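# Slide orange-handled ring along wire to green end

## Task

Carry the ring that has the orange handle along the wire until it reaches the green section at the far end, and leave it hanging there by itself. Nothing, the ring included, may ever contact the thin grey portion of the wire; a single touch fails the job at once. The result only counts if the ring stays put without the robot holding it, so release it and pull the gripper away at the end. Knocking or placing anything off the table also fails the job.

## Robot and tools

Robot: one six-joint arm with a parallel two-finger gripper. Joints in column order are waist, shoulder, elbow, forearm roll, wrist pitch, wrist roll. A loose object may occasionally get a brief push from outside.

Frames: the scene frame has its origin on the table surface directly beneath the arm base; +z is up, and +y is to the left when facing along +x. The base may be tilted relative to the table. The result reports end_effector_position (metres) and end_effector_quat_wxyz in this frame; the printed position can be somewhat off, more so when the arm is stretched far. That point sits midway between the finger pads when closed. The fingers point along the gripper's +z and open and close along its y. Closed fingertips extend about 33 mm past that point, fully open ones about 9 mm. While closing, the tips travel roughly 24 mm farther from the arm, so keep that clearance above surfaces.

Tool execute_actions takes "actions", a list holding at most one item, plus optional "pictures" (boolean; images are included unless false). An empty list just reports the state. An action item is {"rows": [...], "steps": n}: 1 to 15 rows, steps from 1 to 15 (default 15), each step lasting 1/30 s. Row k is used on step k and the final row repeats for remaining steps. A wait item is {"steps": n} with n up to 300; it counts from the previous result and includes the time the operator spent replying. A refused call sends nothing.

Each row is a single list of 9 numbers for the one arm: six absolute joint target angles in radians (J1 to J6 as above, same form as the Joint positions line), then gripper position, gripper force_limit, gripper speed, each of the last three scaled to [-1, 1]. Stated joint ranges: waist -3.491..3.491, shoulder -3.140..3.140, elbow -1.187..4.328, forearm roll -3.316..3.316, wrist pitch -3.140..3.140, wrist roll -3.927..3.927. A target more than 0.010 rad beyond a stated end, and farther out than the current angle, gets the call refused. Real ends may differ by up to 0.010 rad; a target past the real end is clipped there and the result may say "joint sent to its limit" (possibly referring to an earlier, still running action). Lack of that message does not prove there is room left.

Gripper position: +1 is fully open (140 mm), about -0.8 is where the pads touch, -1 closes until blocked. force_limit: about 14 N at -1, 60 N at 0, 107 N at +1 (for parts up to 40 mm wide). speed: about 30 mm/s at -1, 140 at 0, 250 at +1. position_measured is in counts, nonlinear: 3 fully open, 230 pads touching.

object_status: 0 moving, 1 blocked while opening, 2 blocked while closing (a grasp), 3 reached the requested position or pads met (a thin item might still be held). To grasp, send -1 and confirm status 2. Stopped fingers stay until the position number changes by at least 0.01 or the object yields or is lost, after which they continue toward the request. To squeeze harder while at 2, raise force_limit and switch position between -1 and -0.98.

Motion limits: target speed caps are 2.62 rad/s (waist, shoulder), 3.14 (elbow), 3.93 (wrist joints), with 0.5 s to ramp up; joints are synchronised to arrive together. Each step the target is held within a lead of the measured angle: 0.805 rad (waist, shoulder), 0.966 (elbow), 1.21 (wrist joints). If the commanded targets would move the gripper over 70 mm from its measured spot in a step, all are pulled back proportionally. Between calls the arm keeps heading for the last row sent until it nearly stops or a step is HELD; afterwards only a new action moves it further. Fingers still in motion keep going.

Result lines: Joint positions and Joint velocities (rad, rad/s, column order); "joint command not followed" means the clearance check altered or blocked targets (mount blocks and posts count as part of the arm); HELD marks steps where the row was not fully sent; Flange force is the estimated outside force on the gripper including held weight, noisy especially during acceleration or after a sudden stop, "no reading" when unavailable; MOTOR HOT warns of heating from holding loads, and an OVER-TEMPERATURE FAULT brakes the arm until it cools.

Faults: if contact torque reaches a joint's load limit (150 N m for waist, shoulder, elbow; 37.6 N m for the three wrist joints, held weight included) or any outside force on the arm, tool or load reaches 150 N, the arm halts for 10 s, drops the rest of the call and yields to the contact.

Tool zoom_image: "camera" (cam_head_left, cam_head_right, cam_high, cam_low, cam_wrist, each 504x504) and "region" [x0, y0, x1, y1] in pixels from the top-left, at most 504 by 504; it enlarges part of that camera's latest image.

Tool finished_scene: "scene" is the number of the current scene. Replying without any tool call ends everything.

Avoid: any contact with the grey wire, dropping or flinging things, slamming or pushing hard, leaving the ring held by the gripper, and letting objects leave the table. Smooth, quick motion is preferred.

Each tool is called after "Request:" in YAML: its name, and indented under it one key for each argument.

## Session

Request:
execute_actions:
  actions: []

Scene clock: 0.00 s of 4900.00 s.
end_effector_position=(+0.5332, -0.1087, +0.3729) position_measured=3 object_status=3 end_effector_quat_wxyz=(-0.063, +0.997, -0.029, +0.045)
Joint positions: [-0.084  0.226  0.484 -0.13  -1.747  1.532]
Joint velocities: [ 0.002 -0.    -0.    -0.002  0.    -0.   ]
Flange force (N, the push that the arm receives, along the gripper's own x y z axes): no reading

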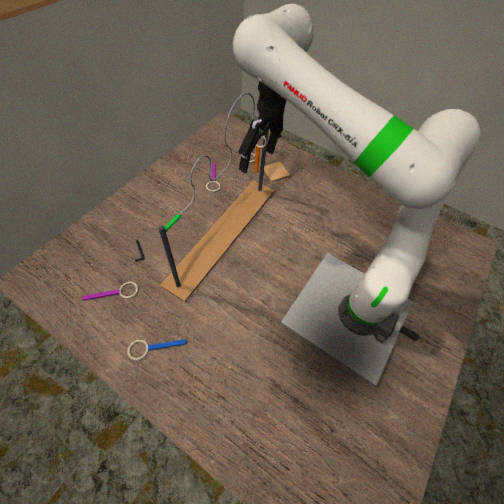

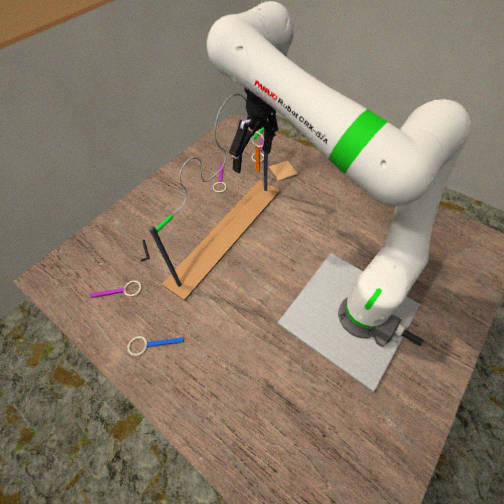

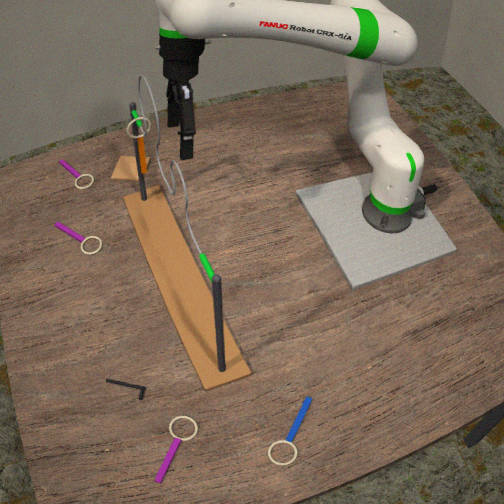

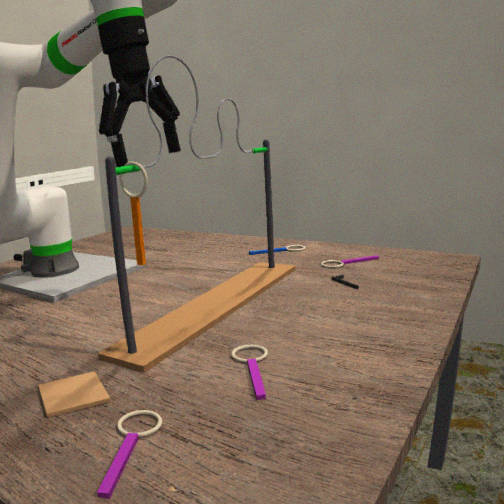

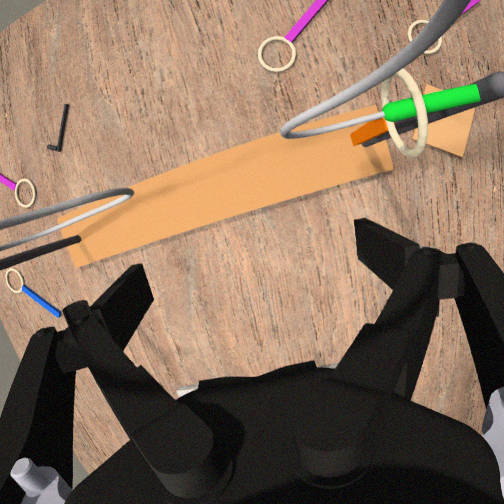

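Request:
zoom_image:
  camera: "cam_low"
  region: [80, 40, 300, 280]

Request:
zoom_image:
  camera: "cam_high"
  region: [90, 60, 270, 300]

Request:
zoom_image:
  camera: "cam_head_left"
  region: [140, 70, 320, 310]

Request:
zoom_image:
  camera: "cam_head_right"
  region: [140, 70, 320, 310]

Region (80, 40, 300, 280) of cam_low's 504x504 image, scaled by 2.100, with more detail than that image has; it fills the left 462 columns of this view, and the rest is white.

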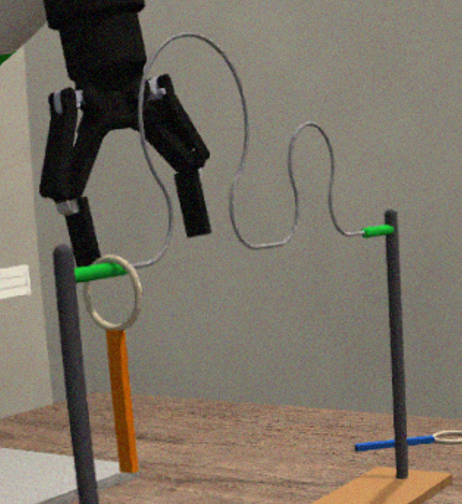

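Region (90, 60, 270, 300) of cam_high's 504x504 image, scaled by 2.100, with more detail than that image has; it fills the left 378 columns of this view, and the rest is white.

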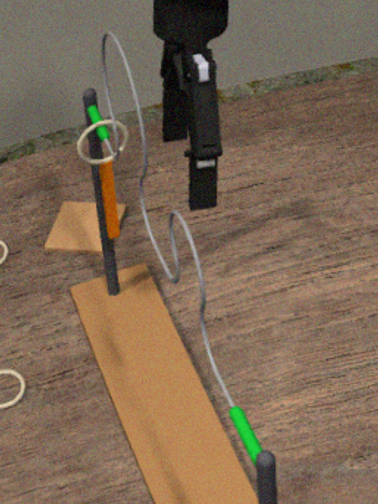

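Region (140, 70, 320, 310) of cam_head_left's 504x504 image, scaled by 2.100, with more detail than that image has; it fills the left 378 columns of this view, and the rest is white.

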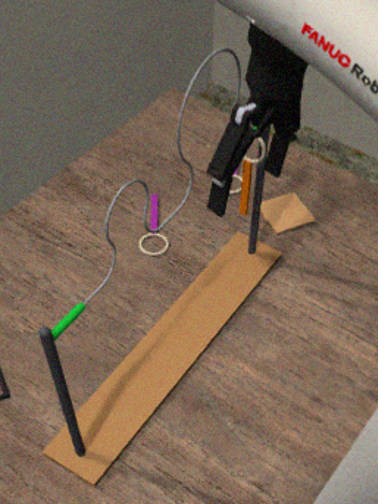

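Region (140, 70, 320, 310) of cam_head_right's 504x504 image, scaled by 2.100, with more detail than that image has; it fills the left 378 columns of this view, and the rest is white.

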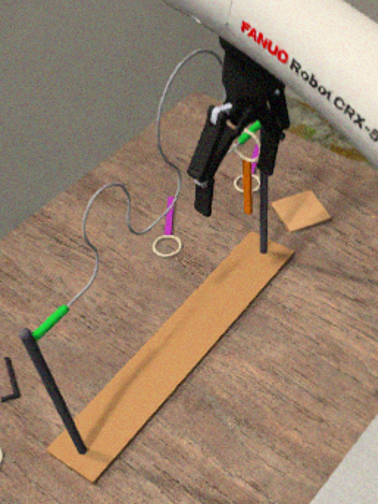

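Request:
zoom_image:
  camera: "cam_wrist"
  region: [336, 40, 504, 200]

Request:
zoom_image:
  camera: "cam_wrist"
  region: [0, 170, 160, 300]

Request:
zoom_image:
  camera: "cam_low"
  region: [95, 145, 175, 275]

Region (336, 40, 504, 200) of cam_wrist's 504x504 image, scaled by 3.000, with more detail than that image has; it fills the top 480 rows of this view, and the rest is white.

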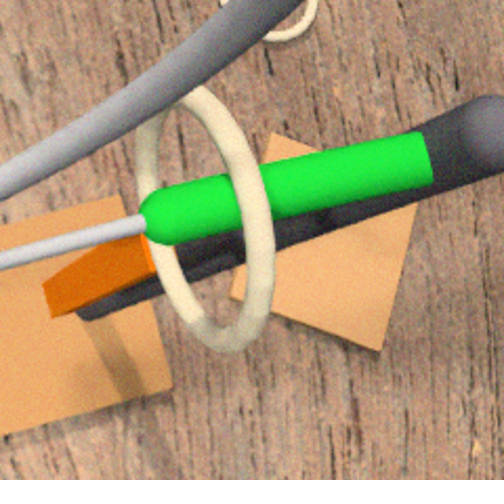

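Region (0, 170, 160, 300) of cam_wrist's 504x504 image, scaled by 3.150, with more detail than that image has; it fills the top 410 rows of this view, and the rest is white.

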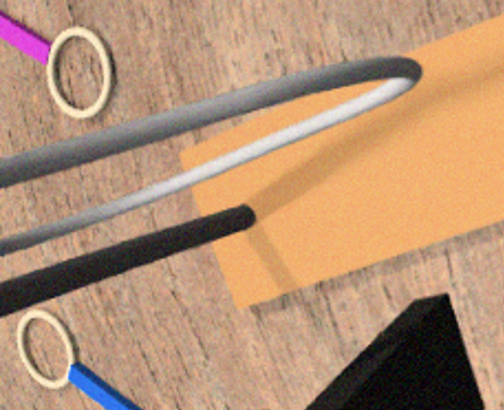

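Region (95, 145, 175, 275) of cam_low's 504x504 image, scaled by 3.877, with more detail than that image has; it fills the left 310 columns of this view, and the rest is white.

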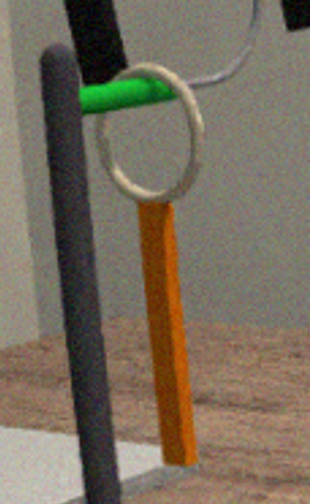

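Request:
execute_actions:
  actions:
    - {"rows":[[-0.084,0.226,0.484,-0.13,-1.747,1.532,1,0.2,-0.5],[-0.084,0.224,0.482,-0.13,-1.747,1.532,1,0.2,-0.5],[-0.084,0.221,0.479,-0.13,-1.747,1.532,1,0.2,-0.5],[-0.084,0.214,0.472,-0.129,-1.747,1.532,1,0.2,-0.5],[-0.084,0.204,0.462,-0.128,-1.747,1.533,1,0.2,-0.5],[-0.084,0.190,0.447,-0.127,-1.746,1.533,1,0.2,-0.5],[-0.083,0.171,0.428,-0.125,-1.742,1.533,1,0.2,-0.5],[-0.081,0.147,0.404,-0.123,-1.736,1.534,1,0.2,-0.5],[-0.078,0.118,0.375,-0.120,-1.727,1.535,1,0.2,-0.5],[-0.074,0.084,0.341,-0.117,-1.714,1.536,1,0.2,-0.5],[-0.068,0.045,0.302,-0.114,-1.697,1.537,1,0.2,-0.5],[-0.062,0.002,0.258,-0.110,-1.675,1.538,1,0.2,-0.5],[-0.053,-0.046,0.210,-0.106,-1.649,1.539,1,0.2,-0.5],[-0.044,-0.098,0.157,-0.101,-1.619,1.541,1,0.2,-0.5],[-0.033,-0.154,0.101,-0.096,-1.584,1.542,1,0.2,-0.5]],"steps":15}
  pictures: false

Request:
execute_actions:
  actions:
    - {"rows":[[-0.020,-0.213,0.041,-0.091,-1.544,1.544,1,0.2,-0.5],[-0.007,-0.275,-0.021,-0.085,-1.501,1.545,1,0.2,-0.5],[0.008,-0.339,-0.086,-0.080,-1.454,1.547,1,0.2,-0.5],[0.024,-0.404,-0.152,-0.074,-1.403,1.549,1,0.2,-0.5],[0.040,-0.471,-0.219,-0.068,-1.350,1.551,1,0.2,-0.5],[0.058,-0.538,-0.286,-0.062,-1.294,1.552,1,0.2,-0.5],[0.076,-0.604,-0.353,-0.056,-1.236,1.554,1,0.2,-0.5],[0.095,-0.670,-0.419,-0.050,-1.177,1.556,1,0.2,-0.5],[0.114,-0.734,-0.483,-0.045,-1.117,1.558,1,0.2,-0.5],[0.132,-0.795,-0.546,-0.039,-1.056,1.559,1,0.2,-0.5],[0.151,-0.854,-0.605,-0.034,-0.996,1.561,1,0.2,-0.5],[0.170,-0.910,-0.662,-0.029,-0.937,1.562,1,0.2,-0.5],[0.188,-0.962,-0.714,-0.024,-0.879,1.564,1,0.2,-0.5],[0.206,-1.010,-0.763,-0.020,-0.823,1.565,1,0.2,-0.5],[0.222,-1.054,-0.806,-0.016,-0.770,1.566,1,0.2,-0.5]],"steps":15}
  pictures: false

Request:
execute_actions:
  actions:
    - {"rows":[[0.238,-1.093,-0.845,-0.013,-0.719,1.567,1,0.2,-0.5],[0.253,-1.127,-0.880,-0.010,-0.672,1.568,1,0.2,-0.5],[0.266,-1.155,-0.909,-0.007,-0.629,1.569,1,0.2,-0.5],[0.279,-1.179,-0.933,-0.005,-0.589,1.570,1,0.2,-0.5],[0.290,-1.198,-0.952,-0.003,-0.554,1.570,1,0.2,-0.5],[0.299,-1.213,-0.967,-0.002,-0.524,1.5708,1,0.2,-0.5],[0.308,-1.223,-0.977,-0.001,-0.498,1.5708,1,0.2,-0.5],[0.314,-1.229,-0.983,0,-0.476,1.5708,1,0.2,-0.5],[0.320,-1.233,-0.987,0,-0.459,1.5708,1,0.2,-0.5],[0.324,-1.2346,-0.9886,0,-0.446,1.5708,1,0.2,-0.5],[0.327,-1.2346,-0.9886,0,-0.437,1.5708,1,0.2,-0.5],[0.329,-1.2346,-0.9886,0,-0.431,1.5708,1,0.2,-0.5],[0.330,-1.2346,-0.9886,0,-0.427,1.5708,1,0.2,-0.5],[0.330,-1.2346,-0.9886,0,-0.426,1.5708,1,0.2,-0.5],[0.330,-1.2346,-0.9886,0,-0.426,1.5708,1,0.2,-0.5]],"steps":15}
  pictures: false

Request:
execute_actions:
  actions:
    - {"steps":12}

Scene clock: 120.50 s of 4900.00 s.
end_effector_position=(+0.4737, -0.1030, +0.3857) position_measured=3 object_status=3 end_effector_quat_wxyz=(-0.055, +0.996, -0.020, +0.074)
Joint positions: [-0.066  0.024  0.281 -0.112 -1.686  1.537]
Joint velocities: [ 0.17  -1.021 -1.029  0.091  0.524  0.028]
Flange force (N, the push that the arm receives, along the gripper's own x y z axes): [14.8 7.6 -0.1]
Steps of this call (steps 1 to 90: nothing new was sent; then 117.00 s passed at rest; steps 91 to 105: all 15 steps of this action). Readings (joint positions | what the end effector reports):
91: [-0.084 0.226 0.484 -0.130 -1.747 1.532] | position_measured=3 object_status=3
92: [-0.084 0.226 0.484 -0.130 -1.747 1.532] | position_measured=3 object_status=3
94: [-0.084 0.222 0.480 -0.130 -1.747 1.532] | position_measured=3 object_status=3
98: [-0.084 0.191 0.448 -0.127 -1.746 1.533] | position_measured=3 object_status=3
105: the state above

Scene clock: 121.00 s of 4900.00 s.
end_effector_position=(+0.3908, -0.0554, +0.3699) position_measured=3 object_status=3 end_effector_quat_wxyz=(-0.051, +0.933, +0.064, +0.350)
Joint positions: [ 0.117 -0.724 -0.474 -0.045 -1.106  1.557]
Joint velocities: [ 0.505 -1.638 -1.652  0.146  1.59   0.044]
Flange force (N, the push that the arm receives, along the gripper's own x y z axes): no reading
Steps of this call (steps 1 to 15: all 15 steps of this action). Readings (joint positions | what the end effector reports):
1: [-0.060 -0.012 0.244 -0.109 -1.667 1.538] | position_measured=3 object_status=3
2: [-0.052 -0.051 0.205 -0.105 -1.644 1.539] | position_measured=3 object_status=3
4: [-0.035 -0.137 0.118 -0.098 -1.589 1.542] | position_measured=3 object_status=3
8: [0.010 -0.335 -0.082 -0.080 -1.446 1.547] | position_measured=3 object_status=3
15: the state above

Scene clock: 121.50 s of 4900.00 s.
end_effector_position=(+0.3989, +0.0145, +0.4044) position_measured=3 object_status=3 end_effector_quat_wxyz=(-0.115, +0.755, +0.140, +0.630)
Joint positions: [ 0.328 -1.234 -0.988 -0.    -0.435  1.571]
Joint velocities: [ 0.094 -0.045 -0.044  0.002  0.314  0.   ]
Flange force (N, the push that the arm receives, along the gripper's own x y z axes): no reading
Steps of this call (steps 1 to 15: all 15 steps of this action). Readings (joint positions | what the end effector reports):
1: [0.134 -0.779 -0.530 -0.041 -1.051 1.559] | position_measured=3 object_status=3
2: [0.151 -0.833 -0.584 -0.036 -0.996 1.560] | position_measured=3 object_status=3
4: [0.187 -0.935 -0.687 -0.027 -0.884 1.563] | position_measured=3 object_status=3
8: [0.254 -1.107 -0.860 -0.011 -0.667 1.568] | position_measured=3 object_status=3
15: the state above

Scene clock: 121.90 s of 4900.00 s.
end_effector_position=(+0.3993, +0.0156, +0.4072) position_measured=3 object_status=3 end_effector_quat_wxyz=(-0.116, +0.753, +0.141, +0.633)
Joint positions: [ 0.33  -1.235 -0.989  0.    -0.426  1.571]
Joint velocities: [ 0.001 -0.001  0.     0.001  0.    -0.   ]
Flange force (N, the push that the arm receives, along the gripper's own x y z axes): no reading
Steps of this call (steps 1 to 12: the robot went on to your last target). Readings (joint positions | what the end effector reports):
1: [0.330 -1.234 -0.988 0.000 -0.428 1.571] | position_measured=3 object_status=3
2: [0.330 -1.234 -0.988 0.000 -0.427 1.571] | position_measured=3 object_status=3
4: [0.330 -1.234 -0.988 0.000 -0.426 1.571] | position_measured=3 object_status=3
8: [0.330 -1.235 -0.989 0.000 -0.426 1.571] | position_measured=3 object_status=3
12: the state above

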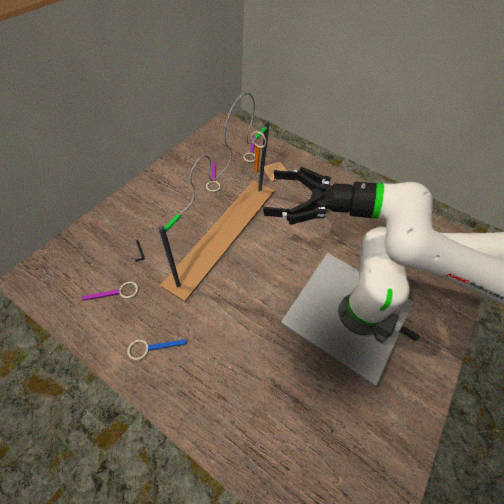

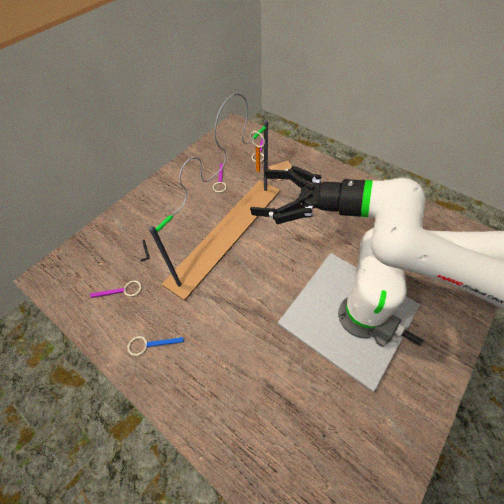

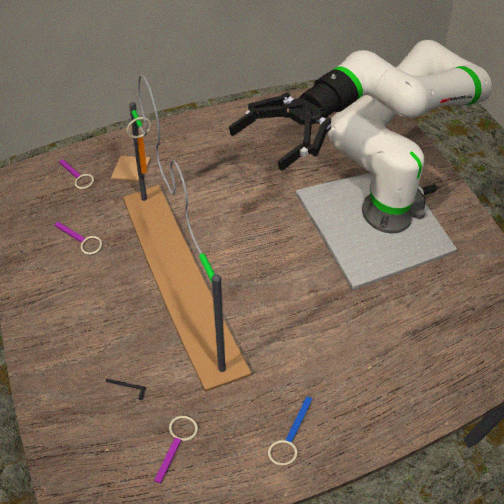

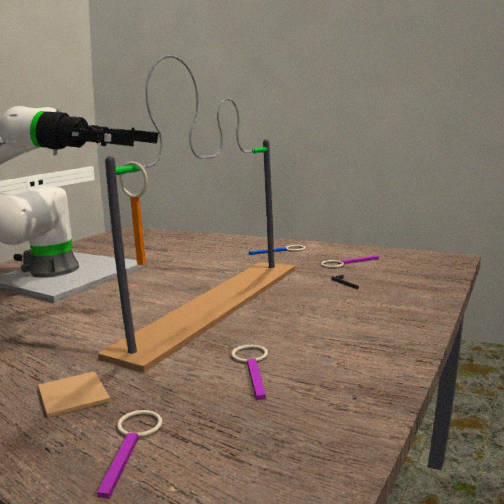

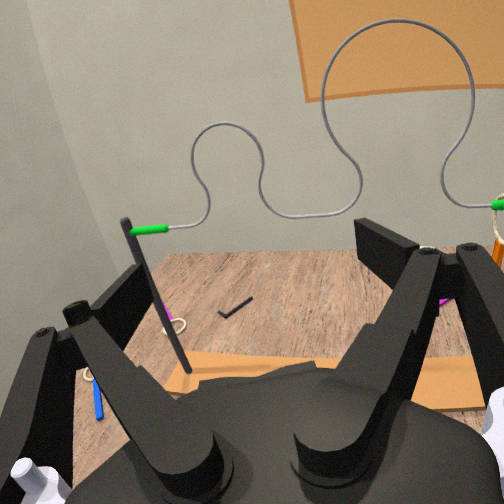

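Request:
zoom_image:
  camera: "cam_wrist"
  region: [110, 110, 250, 250]

Request:
zoom_image:
  camera: "cam_wrist"
  region: [230, 110, 370, 250]

Request:
zoom_image:
  camera: "cam_wrist"
  region: [140, 300, 240, 400]

Region (110, 110, 250, 250) of cam_wrist's 504x504 image, scaled by 3.600, with more detail than that image has.

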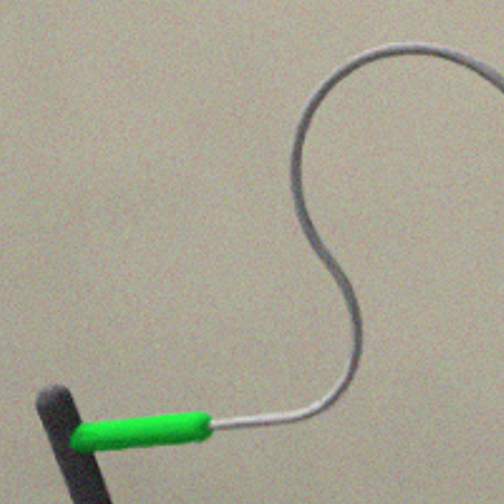

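Region (230, 110, 370, 250) of cam_wrist's 504x504 image, scaled by 3.600, with more detail than that image has.

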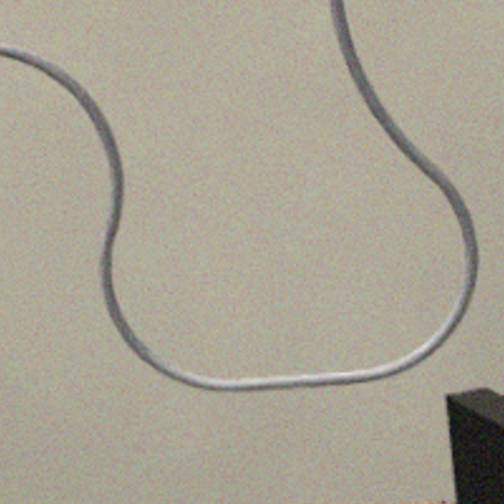

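Region (140, 300, 240, 400) of cam_wrist's 504x504 image, scaled by 5.040, with more detail than that image has.

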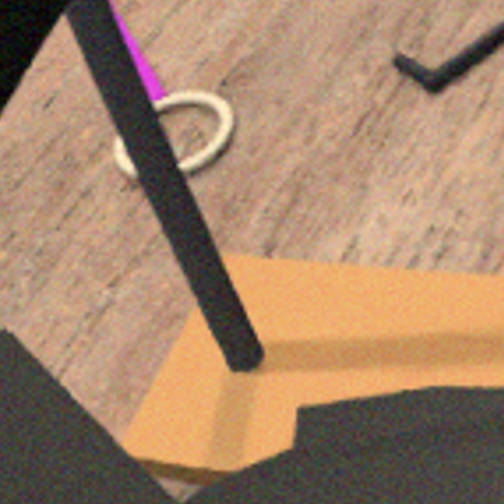

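Request:
execute_actions:
  actions:
    - {"rows":[[0.329,-1.2346,-0.9886,0,-0.426,1.5708,1,0.2,-0.5],[0.326,-1.2346,-0.9886,0,-0.4255,1.5708,1,0.2,-0.5],[0.319,-1.2346,-0.9886,0,-0.4244,1.5708,1,0.2,-0.5],[0.306,-1.2346,-0.9886,0,-0.4225,1.5708,1,0.2,-0.5],[0.288,-1.2346,-0.9886,0,-0.4198,1.5708,1,0.2,-0.5],[0.263,-1.2346,-0.9886,0,-0.4162,1.5708,1,0.2,-0.5],[0.234,-1.2346,-0.9886,0,-0.4119,1.5708,1,0.2,-0.5],[0.200,-1.2346,-0.9886,0,-0.407,1.5708,1,0.2,-0.5],[0.163,-1.2346,-0.9886,0,-0.4016,1.5708,1,0.2,-0.5],[0.125,-1.2346,-0.9886,0,-0.396,1.5708,1,0.2,-0.5],[0.087,-1.2346,-0.9886,0,-0.3904,1.5708,1,0.2,-0.5],[0.050,-1.2346,-0.9886,0,-0.385,1.5708,1,0.2,-0.5],[0.016,-1.2346,-0.9886,0,-0.3801,1.5708,1,0.2,-0.5],[-0.013,-1.2346,-0.9886,0,-0.3758,1.5708,1,0.2,-0.5],[-0.038,-1.2346,-0.9886,0,-0.3722,1.5708,1,0.2,-0.5]],"steps":15}
  pictures: false

Request:
execute_actions:
  actions:
    - {"rows":[[-0.056,-1.2346,-0.9886,0,-0.3695,1.5708,1,0.2,-0.5],[-0.069,-1.2346,-0.9886,0,-0.3676,1.5708,1,0.2,-0.5],[-0.076,-1.2346,-0.9886,0,-0.3665,1.5708,1,0.2,-0.5],[-0.079,-1.2346,-0.9886,0,-0.366,1.5708,1,0.2,-0.5],[-0.080,-1.2346,-0.9886,0,-0.366,1.5708,1,0.2,-0.5]],"steps":15}

Request:
zoom_image:
  camera: "cam_wrist"
  region: [100, 70, 290, 260]

Request:
zoom_image:
  camera: "cam_wrist"
  region: [230, 180, 400, 350]

Scene clock: 150.17 s of 4900.00 s.
end_effector_position=(+0.3928, -0.0826, +0.4199) position_measured=3 object_status=3 end_effector_quat_wxyz=(-0.039, +0.752, +0.046, +0.656)
Joint positions: [ 0.084 -1.235 -0.989 -0.    -0.39   1.571]
Joint velocities: [-0.918  0.     0.001 -0.     0.133  0.   ]
Flange force (N, the push that the arm receives, along the gripper's own x y z axes): no reading
Steps of this call (steps 1 to 15: the robot went on to your last target; steps 16 to 90: nothing new was sent; then 24.77 s passed at rest; steps 91 to 105: all 15 steps of this action). Readings (joint positions | what the end effector reports):
91: [0.330 -1.235 -0.989 -0.000 -0.426 1.571] | position_measured=3 object_status=3
92: [0.330 -1.235 -0.989 -0.000 -0.426 1.571] | position_measured=3 object_status=3
94: [0.323 -1.235 -0.989 -0.000 -0.425 1.571] | position_measured=3 object_status=3
98: [0.274 -1.235 -0.989 -0.000 -0.418 1.571] | position_measured=3 object_status=3
105: the state above

Scene clock: 150.67 s of 4900.00 s.
end_effector_position=(+0.3751, -0.1460, +0.4283) position_measured=3 object_status=3 end_effector_quat_wxyz=(+0.014, +0.746, -0.016, +0.666)
Joint positions: [-0.08  -1.235 -0.989 -0.    -0.366  1.571]
Joint velocities: [-0.001 -0.     0.001 -0.002 -0.    -0.   ]
Flange force (N, the push that the arm receives, along the gripper's own x y z axes): no reading
Steps of this call (steps 1 to 15: all 15 steps of this action). Readings (joint positions | what the end effector reports):
1: [0.053 -1.235 -0.989 -0.000 -0.385 1.571] | position_measured=3 object_status=3
2: [0.023 -1.235 -0.989 -0.000 -0.381 1.571] | position_measured=3 object_status=3
4: [-0.028 -1.235 -0.989 -0.000 -0.374 1.571] | position_measured=3 object_status=3
8: [-0.079 -1.235 -0.989 -0.000 -0.366 1.571] | position_measured=3 object_status=3
15: the state above

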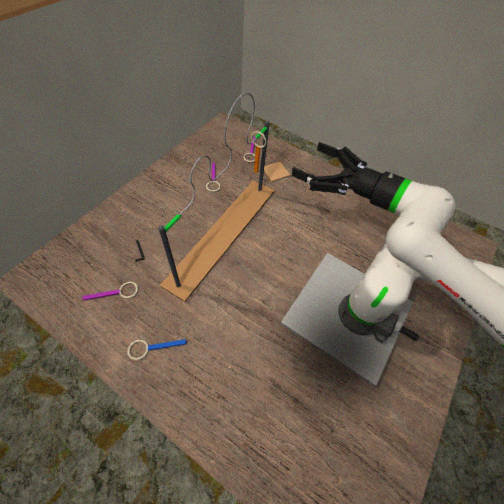

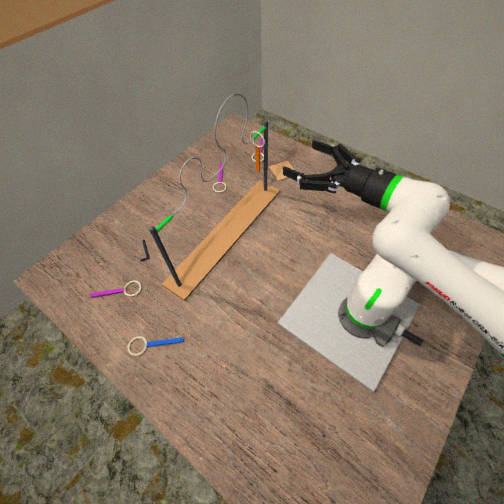

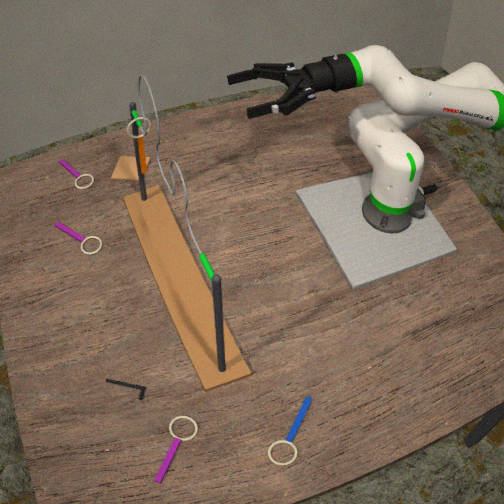

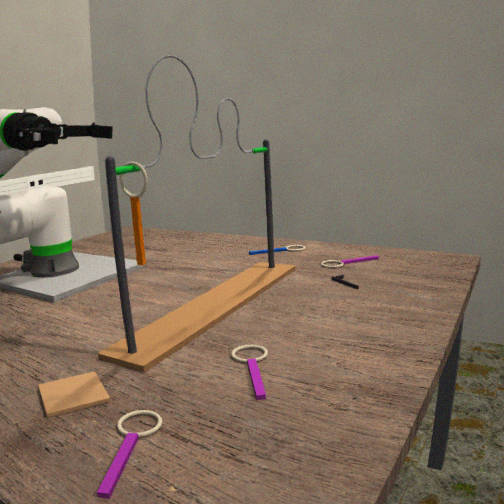

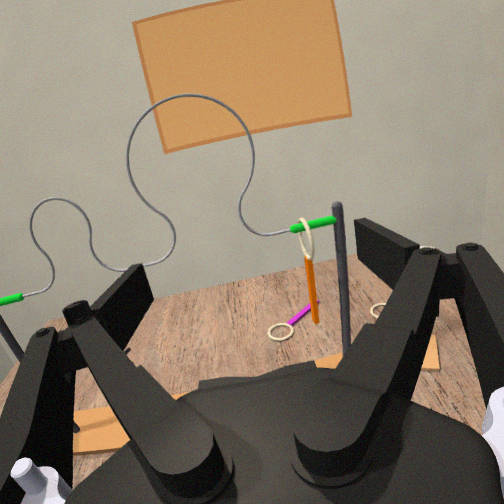

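Region (100, 70, 290, 260) of cam_wrist's 504x504 image, scaled by 2.653, with more detail than that image has.

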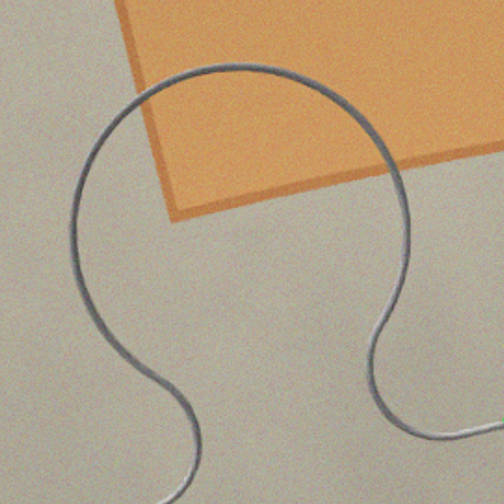

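Region (230, 180, 400, 350) of cam_wrist's 504x504 image, scaled by 2.965, with more detail than that image has.

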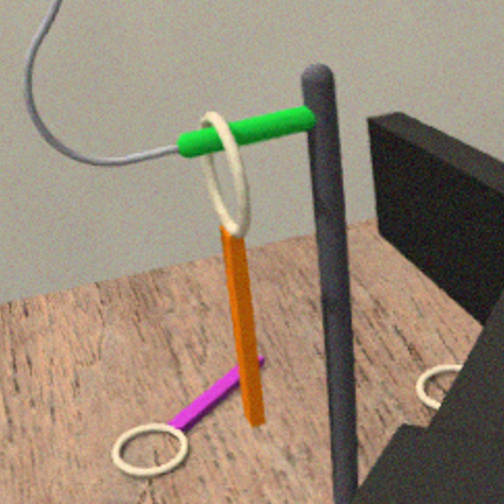

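Request:
zoom_image:
  camera: "cam_wrist"
  region: [60, 220, 200, 340]

Request:
zoom_image:
  camera: "cam_wrist"
  region: [330, 200, 470, 320]

Request:
zoom_image:
  camera: "cam_wrist"
  region: [0, 180, 140, 320]

Region (60, 220, 200, 340) of cam_wrist's 504x504 image, scaled by 3.600, with more detail than that image has; it fills the top 432 rows of this view, and the rest is white.

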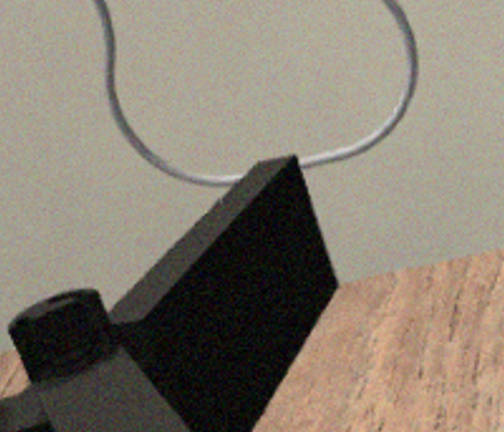

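Region (330, 200, 470, 320) of cam_wrist's 504x504 image, scaled by 3.600, with more detail than that image has; it fills the top 432 rows of this view, and the rest is white.

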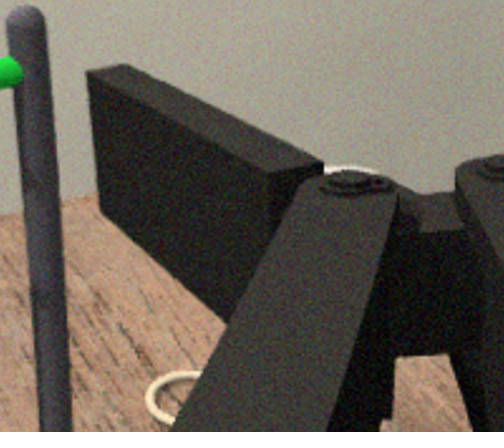

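Region (0, 180, 140, 320) of cam_wrist's 504x504 image, scaled by 3.600, with more detail than that image has.

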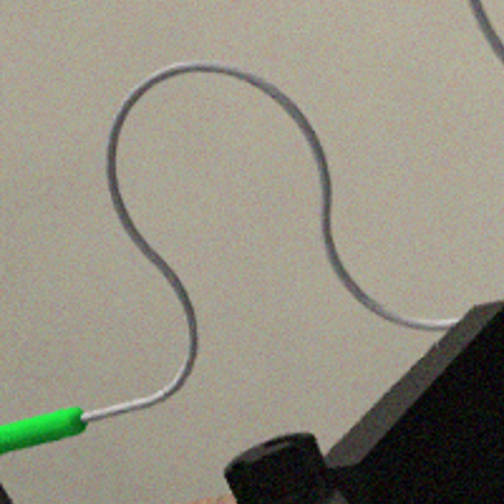

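Request:
execute_actions:
  actions:
    - {"rows":[[-0.0806,-1.2295,-0.9886,0,-0.360,1.563,1,0.2,-0.5],[-0.0812,-1.2249,-0.9887,0,-0.354,1.556,1,0.2,-0.5],[-0.0819,-1.2183,-0.9888,0,-0.346,1.545,1,0.2,-0.5],[-0.083,-1.2094,-0.989,0,-0.334,1.532,1,0.2,-0.5],[-0.0842,-1.198,-0.9895,0,-0.320,1.515,1,0.2,-0.5],[-0.0858,-1.184,-0.9903,0,-0.302,1.494,1,0.2,-0.5],[-0.0877,-1.1671,-0.9916,0,-0.280,1.469,1,0.2,-0.5],[-0.0899,-1.1472,-0.9935,0,-0.253,1.441,1,0.2,-0.5],[-0.0924,-1.1244,-0.9964,0,-0.222,1.408,1,0.2,-0.5],[-0.0952,-1.0985,-1.0003,0,-0.186,1.372,1,0.2,-0.5],[-0.0982,-1.0696,-1.0057,0,-0.145,1.331,1,0.2,-0.5],[-0.1015,-1.0377,-1.0125,0,-0.099,1.288,1,0.2,-0.5],[-0.1051,-1.0027,-1.0211,0,-0.047,1.241,1,0.2,-0.5],[-0.1089,-0.9649,-1.0313,0,0.010,1.191,1,0.2,-0.5],[-0.1129,-0.9243,-1.0432,0,0.072,1.138,1,0.2,-0.5]],"steps":15}
  pictures: false

Request:
execute_actions:
  actions:
    - {"rows":[[-0.1171,-0.8811,-1.0566,0,0.139,1.083,1,0.2,-0.5],[-0.1214,-0.8353,-1.071,0,0.210,1.026,1,0.2,-0.5],[-0.1259,-0.7872,-1.086,0,0.285,0.967,1,0.2,-0.5],[-0.1305,-0.7369,-1.1007,0,0.362,0.907,1,0.2,-0.5],[-0.1351,-0.6847,-1.1144,0,0.440,0.847,1,0.2,-0.5],[-0.1398,-0.6307,-1.1261,0,0.518,0.785,1,0.2,-0.5],[-0.1444,-0.5752,-1.135,0,0.596,0.724,1,0.2,-0.5],[-0.149,-0.5184,-1.1403,0,0.671,0.663,1,0.2,-0.5],[-0.1536,-0.4605,-1.1416,0,0.744,0.603,1,0.2,-0.5],[-0.1581,-0.4019,-1.1416,0,0.817,0.544,1,0.2,-0.5],[-0.1624,-0.3428,-1.1416,0,0.890,0.487,1,0.2,-0.5],[-0.1666,-0.2834,-1.1416,0,0.963,0.432,1,0.2,-0.5],[-0.1706,-0.2239,-1.1416,0,1.037,0.380,1,0.2,-0.5],[-0.1744,-0.1648,-1.1416,0,1.110,0.330,1,0.2,-0.5],[-0.178,-0.1062,-1.1416,0,1.182,0.283,1,0.2,-0.5]],"steps":15}
  pictures: false

Request:
execute_actions:
  actions:
    - {"rows":[[-0.1813,-0.0483,-1.1416,0,1.254,0.239,1,0.2,-0.5],[-0.1843,0.0085,-1.1416,0,1.324,0.199,1,0.2,-0.5],[-0.1871,0.064,-1.1416,0,1.393,0.163,1,0.2,-0.5],[-0.1896,0.118,-1.1416,0,1.460,0.130,1,0.2,-0.5],[-0.1918,0.1702,-1.1416,0,1.524,0.102,1,0.2,-0.5],[-0.1937,0.2205,-1.1384,0,1.583,0.077,1,0.2,-0.5],[-0.1953,0.2686,-1.1303,0,1.635,0.056,1,0.2,-0.5],[-0.1965,0.3144,-1.1188,0,1.680,0.039,1,0.2,-0.5],[-0.1976,0.3576,-1.1047,0,1.719,0.025,1,0.2,-0.5],[-0.1983,0.3982,-1.0888,0,1.753,0.015,1,0.2,-0.5],[-0.1989,0.436,-1.0718,0,1.783,0.008,1,0.2,-0.5],[-0.1993,0.471,-1.0542,0,1.809,0.004,1,0.2,-0.5],[-0.1995,0.5029,-1.0366,0,1.831,0,1,0.2,-0.5],[-0.1995,0.5318,-1.0195,0,1.849,0,1,0.2,-0.5],[-0.1995,0.5577,-1.0032,0,1.865,0,1,0.2,-0.5]],"steps":15}
  pictures: false

Request:
execute_actions:
  actions:
    - {"rows":[[-0.1995,0.5805,-0.988,0,1.878,0,1,0.2,-0.5],[-0.1995,0.6004,-0.9743,0,1.889,0,1,0.2,-0.5],[-0.1995,0.6173,-0.9622,0,1.8975,0,1,0.2,-0.5],[-0.1995,0.6313,-0.9518,0,1.9045,0,1,0.2,-0.5],[-0.1995,0.6427,-0.9432,0,1.910,0,1,0.2,-0.5],[-0.1995,0.6516,-0.9364,0,1.914,0,1,0.2,-0.5],[-0.1995,0.6582,-0.9313,0,1.917,0,1,0.2,-0.5],[-0.1995,0.6628,-0.9277,0,1.9193,0,1,0.2,-0.5],[-0.1995,0.6657,-0.9254,0,1.9206,0,1,0.2,-0.5],[-0.1995,0.6679,-0.9237,0,1.9216,0,1,0.2,-0.5]],"steps":15}

Scene clock: 271.17 s of 4900.00 s.
end_effector_position=(+0.4186, -0.1567, +0.4243) position_measured=3 object_status=3 end_effector_quat_wxyz=(-0.071, +0.720, -0.122, +0.679)
Joint positions: [-0.101 -1.045 -1.012 -0.    -0.108  1.299]
Joint velocities: [-0.083  0.819 -0.19   0.001  1.192 -1.101]
Flange force (N, the push that the arm receives, along the gripper's own x y z axes): no reading
Steps of this call (steps 1 to 15: the robot went on to your last target; steps 16 to 90: nothing new was sent; then 117.00 s passed at rest; steps 91 to 105: all 15 steps of this action). Readings (joint positions | what the end effector reports):
91: [-0.080 -1.234 -0.989 -0.000 -0.366 1.571] | position_measured=3 object_status=3
92: [-0.080 -1.232 -0.989 -0.000 -0.362 1.567] | position_measured=3 object_status=3
94: [-0.081 -1.223 -0.989 -0.000 -0.352 1.553] | position_measured=3 object_status=3
98: [-0.085 -1.187 -0.990 -0.000 -0.305 1.498] | position_measured=3 object_status=3
105: the state above

Scene clock: 271.67 s of 4900.00 s.
end_effector_position=(+0.4915, -0.1894, +0.3485) position_measured=3 object_status=3 end_effector_quat_wxyz=(-0.311, +0.577, -0.359, +0.664)
Joint positions: [-0.156 -0.422 -1.136 -0.     0.782  0.577]
Joint velocities: [-0.113  1.534 -0.062 -0.001  1.949 -1.48 ]
Flange force (N, the push that the arm receives, along the gripper's own x y z axes): no reading
Steps of this call (steps 1 to 15: all 15 steps of this action). Readings (joint positions | what the end effector reports):
1: [-0.104 -1.016 -1.020 -0.000 -0.065 1.261] | position_measured=3 object_status=3
2: [-0.107 -0.985 -1.028 -0.000 -0.019 1.220] | position_measured=3 object_status=3
4: [-0.113 -0.918 -1.047 -0.000 0.084 1.132] | position_measured=3 object_status=3
8: [-0.128 -0.759 -1.091 -0.000 0.325 0.939] | position_measured=3 object_status=3
15: the state above

Scene clock: 272.17 s of 4900.00 s.
end_effector_position=(+0.5047, -0.2124, +0.2674) position_measured=3 object_status=3 end_effector_quat_wxyz=(+0.493, -0.415, +0.463, -0.609)
Joint positions: [-0.196  0.352 -1.115 -0.     1.688  0.051]
Joint velocities: [-0.036  1.302  0.309 -0.001  1.172 -0.458]
Flange force (N, the push that the arm receives, along the gripper's own x y z axes): [7.2 3.4 -12.7]
Steps of this call (steps 1 to 15: all 15 steps of this action). Readings (joint positions | what the end effector reports):
1: [-0.159 -0.369 -1.138 -0.000 0.849 0.527] | position_measured=3 object_status=3
2: [-0.163 -0.316 -1.139 -0.000 0.916 0.478] | position_measured=3 object_status=3
4: [-0.170 -0.209 -1.140 -0.000 1.051 0.386] | position_measured=3 object_status=3
8: [-0.182 0.006 -1.141 -0.000 1.318 0.226] | position_measured=3 object_status=3
15: the state above

Scene clock: 272.67 s of 4900.00 s.
end_effector_position=(+0.5521, -0.2222, +0.2400) position_measured=3 object_status=3 end_effector_quat_wxyz=(+0.528, -0.374, +0.441, -0.622)
Joint positions: [-0.2    0.668 -0.924  0.     1.922  0.   ]
Joint velocities: [-0.     0.001  0.001  0.     0.001 -0.   ]
Flange force (N, the push that the arm receives, along the gripper's own x y z axes): [5.4 -1.1 -5.9]
Steps of this call (steps 1 to 15: all 15 steps of this action). Readings (joint positions | what the end effector reports):
1: [-0.197 0.395 -1.103 -0.000 1.727 0.037] | position_measured=3 object_status=3
2: [-0.198 0.436 -1.088 -0.000 1.761 0.025] | position_measured=3 object_status=3
4: [-0.199 0.509 -1.044 -0.000 1.819 0.008] | position_measured=3 object_status=3
8: [-0.199 0.619 -0.961 0.000 1.893 0.000] | position_measured=3 object_status=3
15: the state above

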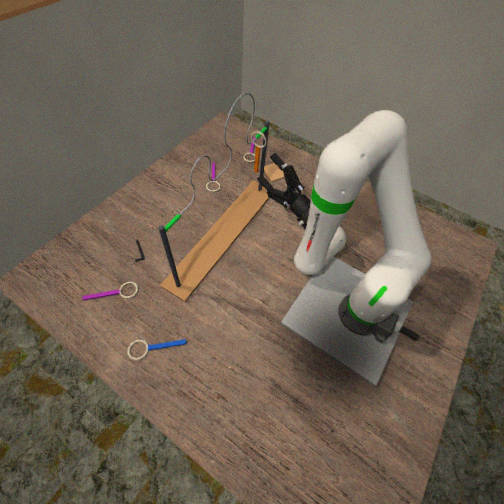

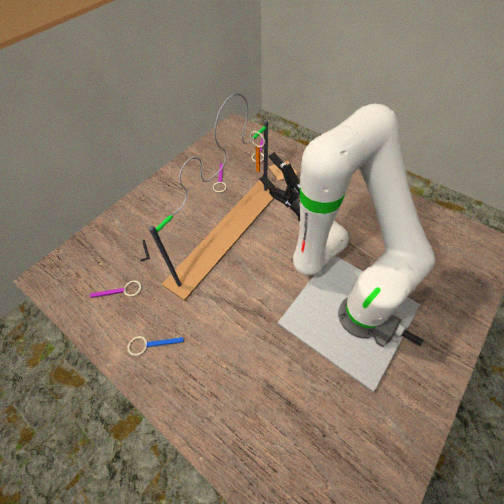

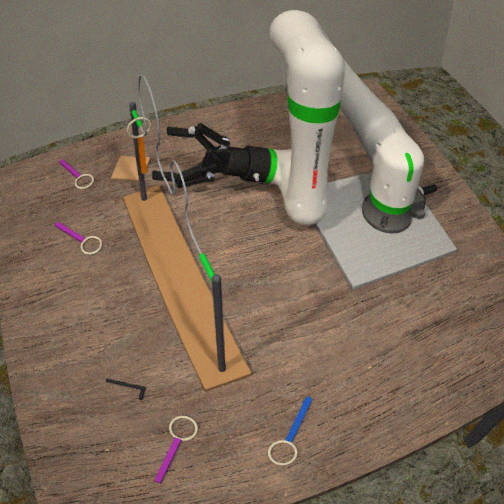

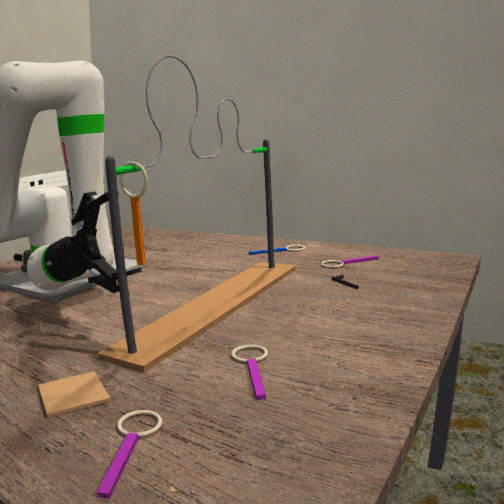

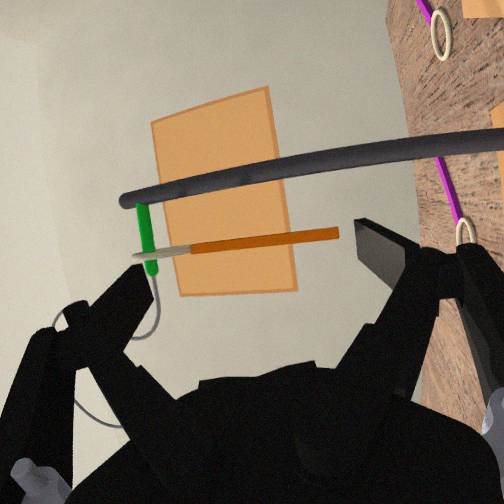

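Request:
zoom_image:
  camera: "cam_wrist"
  region: [280, 180, 400, 300]

Request:
zoom_image:
  camera: "cam_wrist"
  region: [110, 180, 230, 300]

Request:
zoom_image:
  camera: "cam_high"
  region: [115, 100, 215, 200]

Request:
zoom_image:
  camera: "cam_low"
  region: [70, 150, 190, 300]

Region (280, 180, 400, 300) of cam_wrist's 504x504 image, scaled by 4.200, with more detail than that image has.

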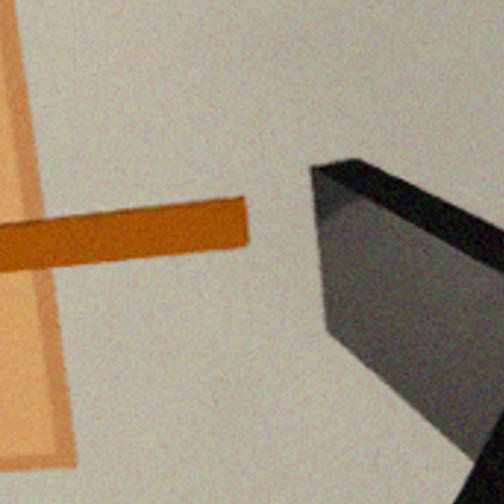

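Region (110, 180, 230, 300) of cam_wrist's 504x504 image, scaled by 4.200, with more detail than that image has.

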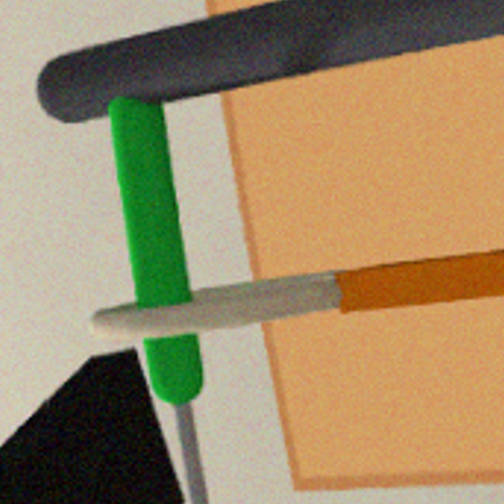

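Region (115, 100, 215, 200) of cam_high's 504x504 image, scaled by 5.040, with more detail than that image has.

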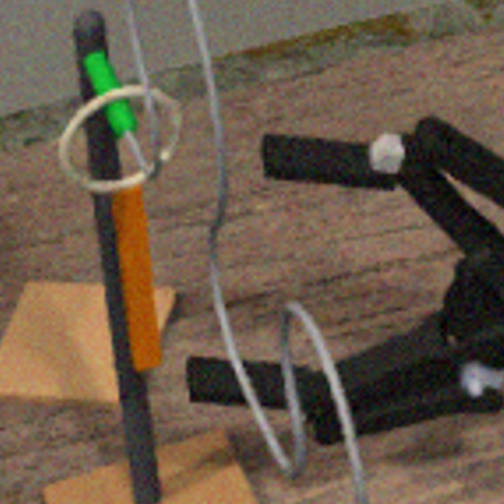

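Region (70, 150, 190, 300) of cam_low's 504x504 image, scaled by 3.360, with more detail than that image has; it fills the left 403 columns of this view, and the rest is white.

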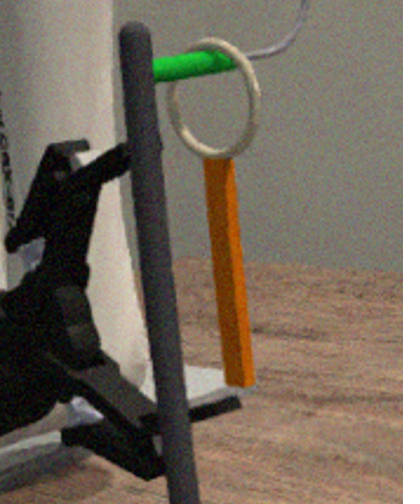

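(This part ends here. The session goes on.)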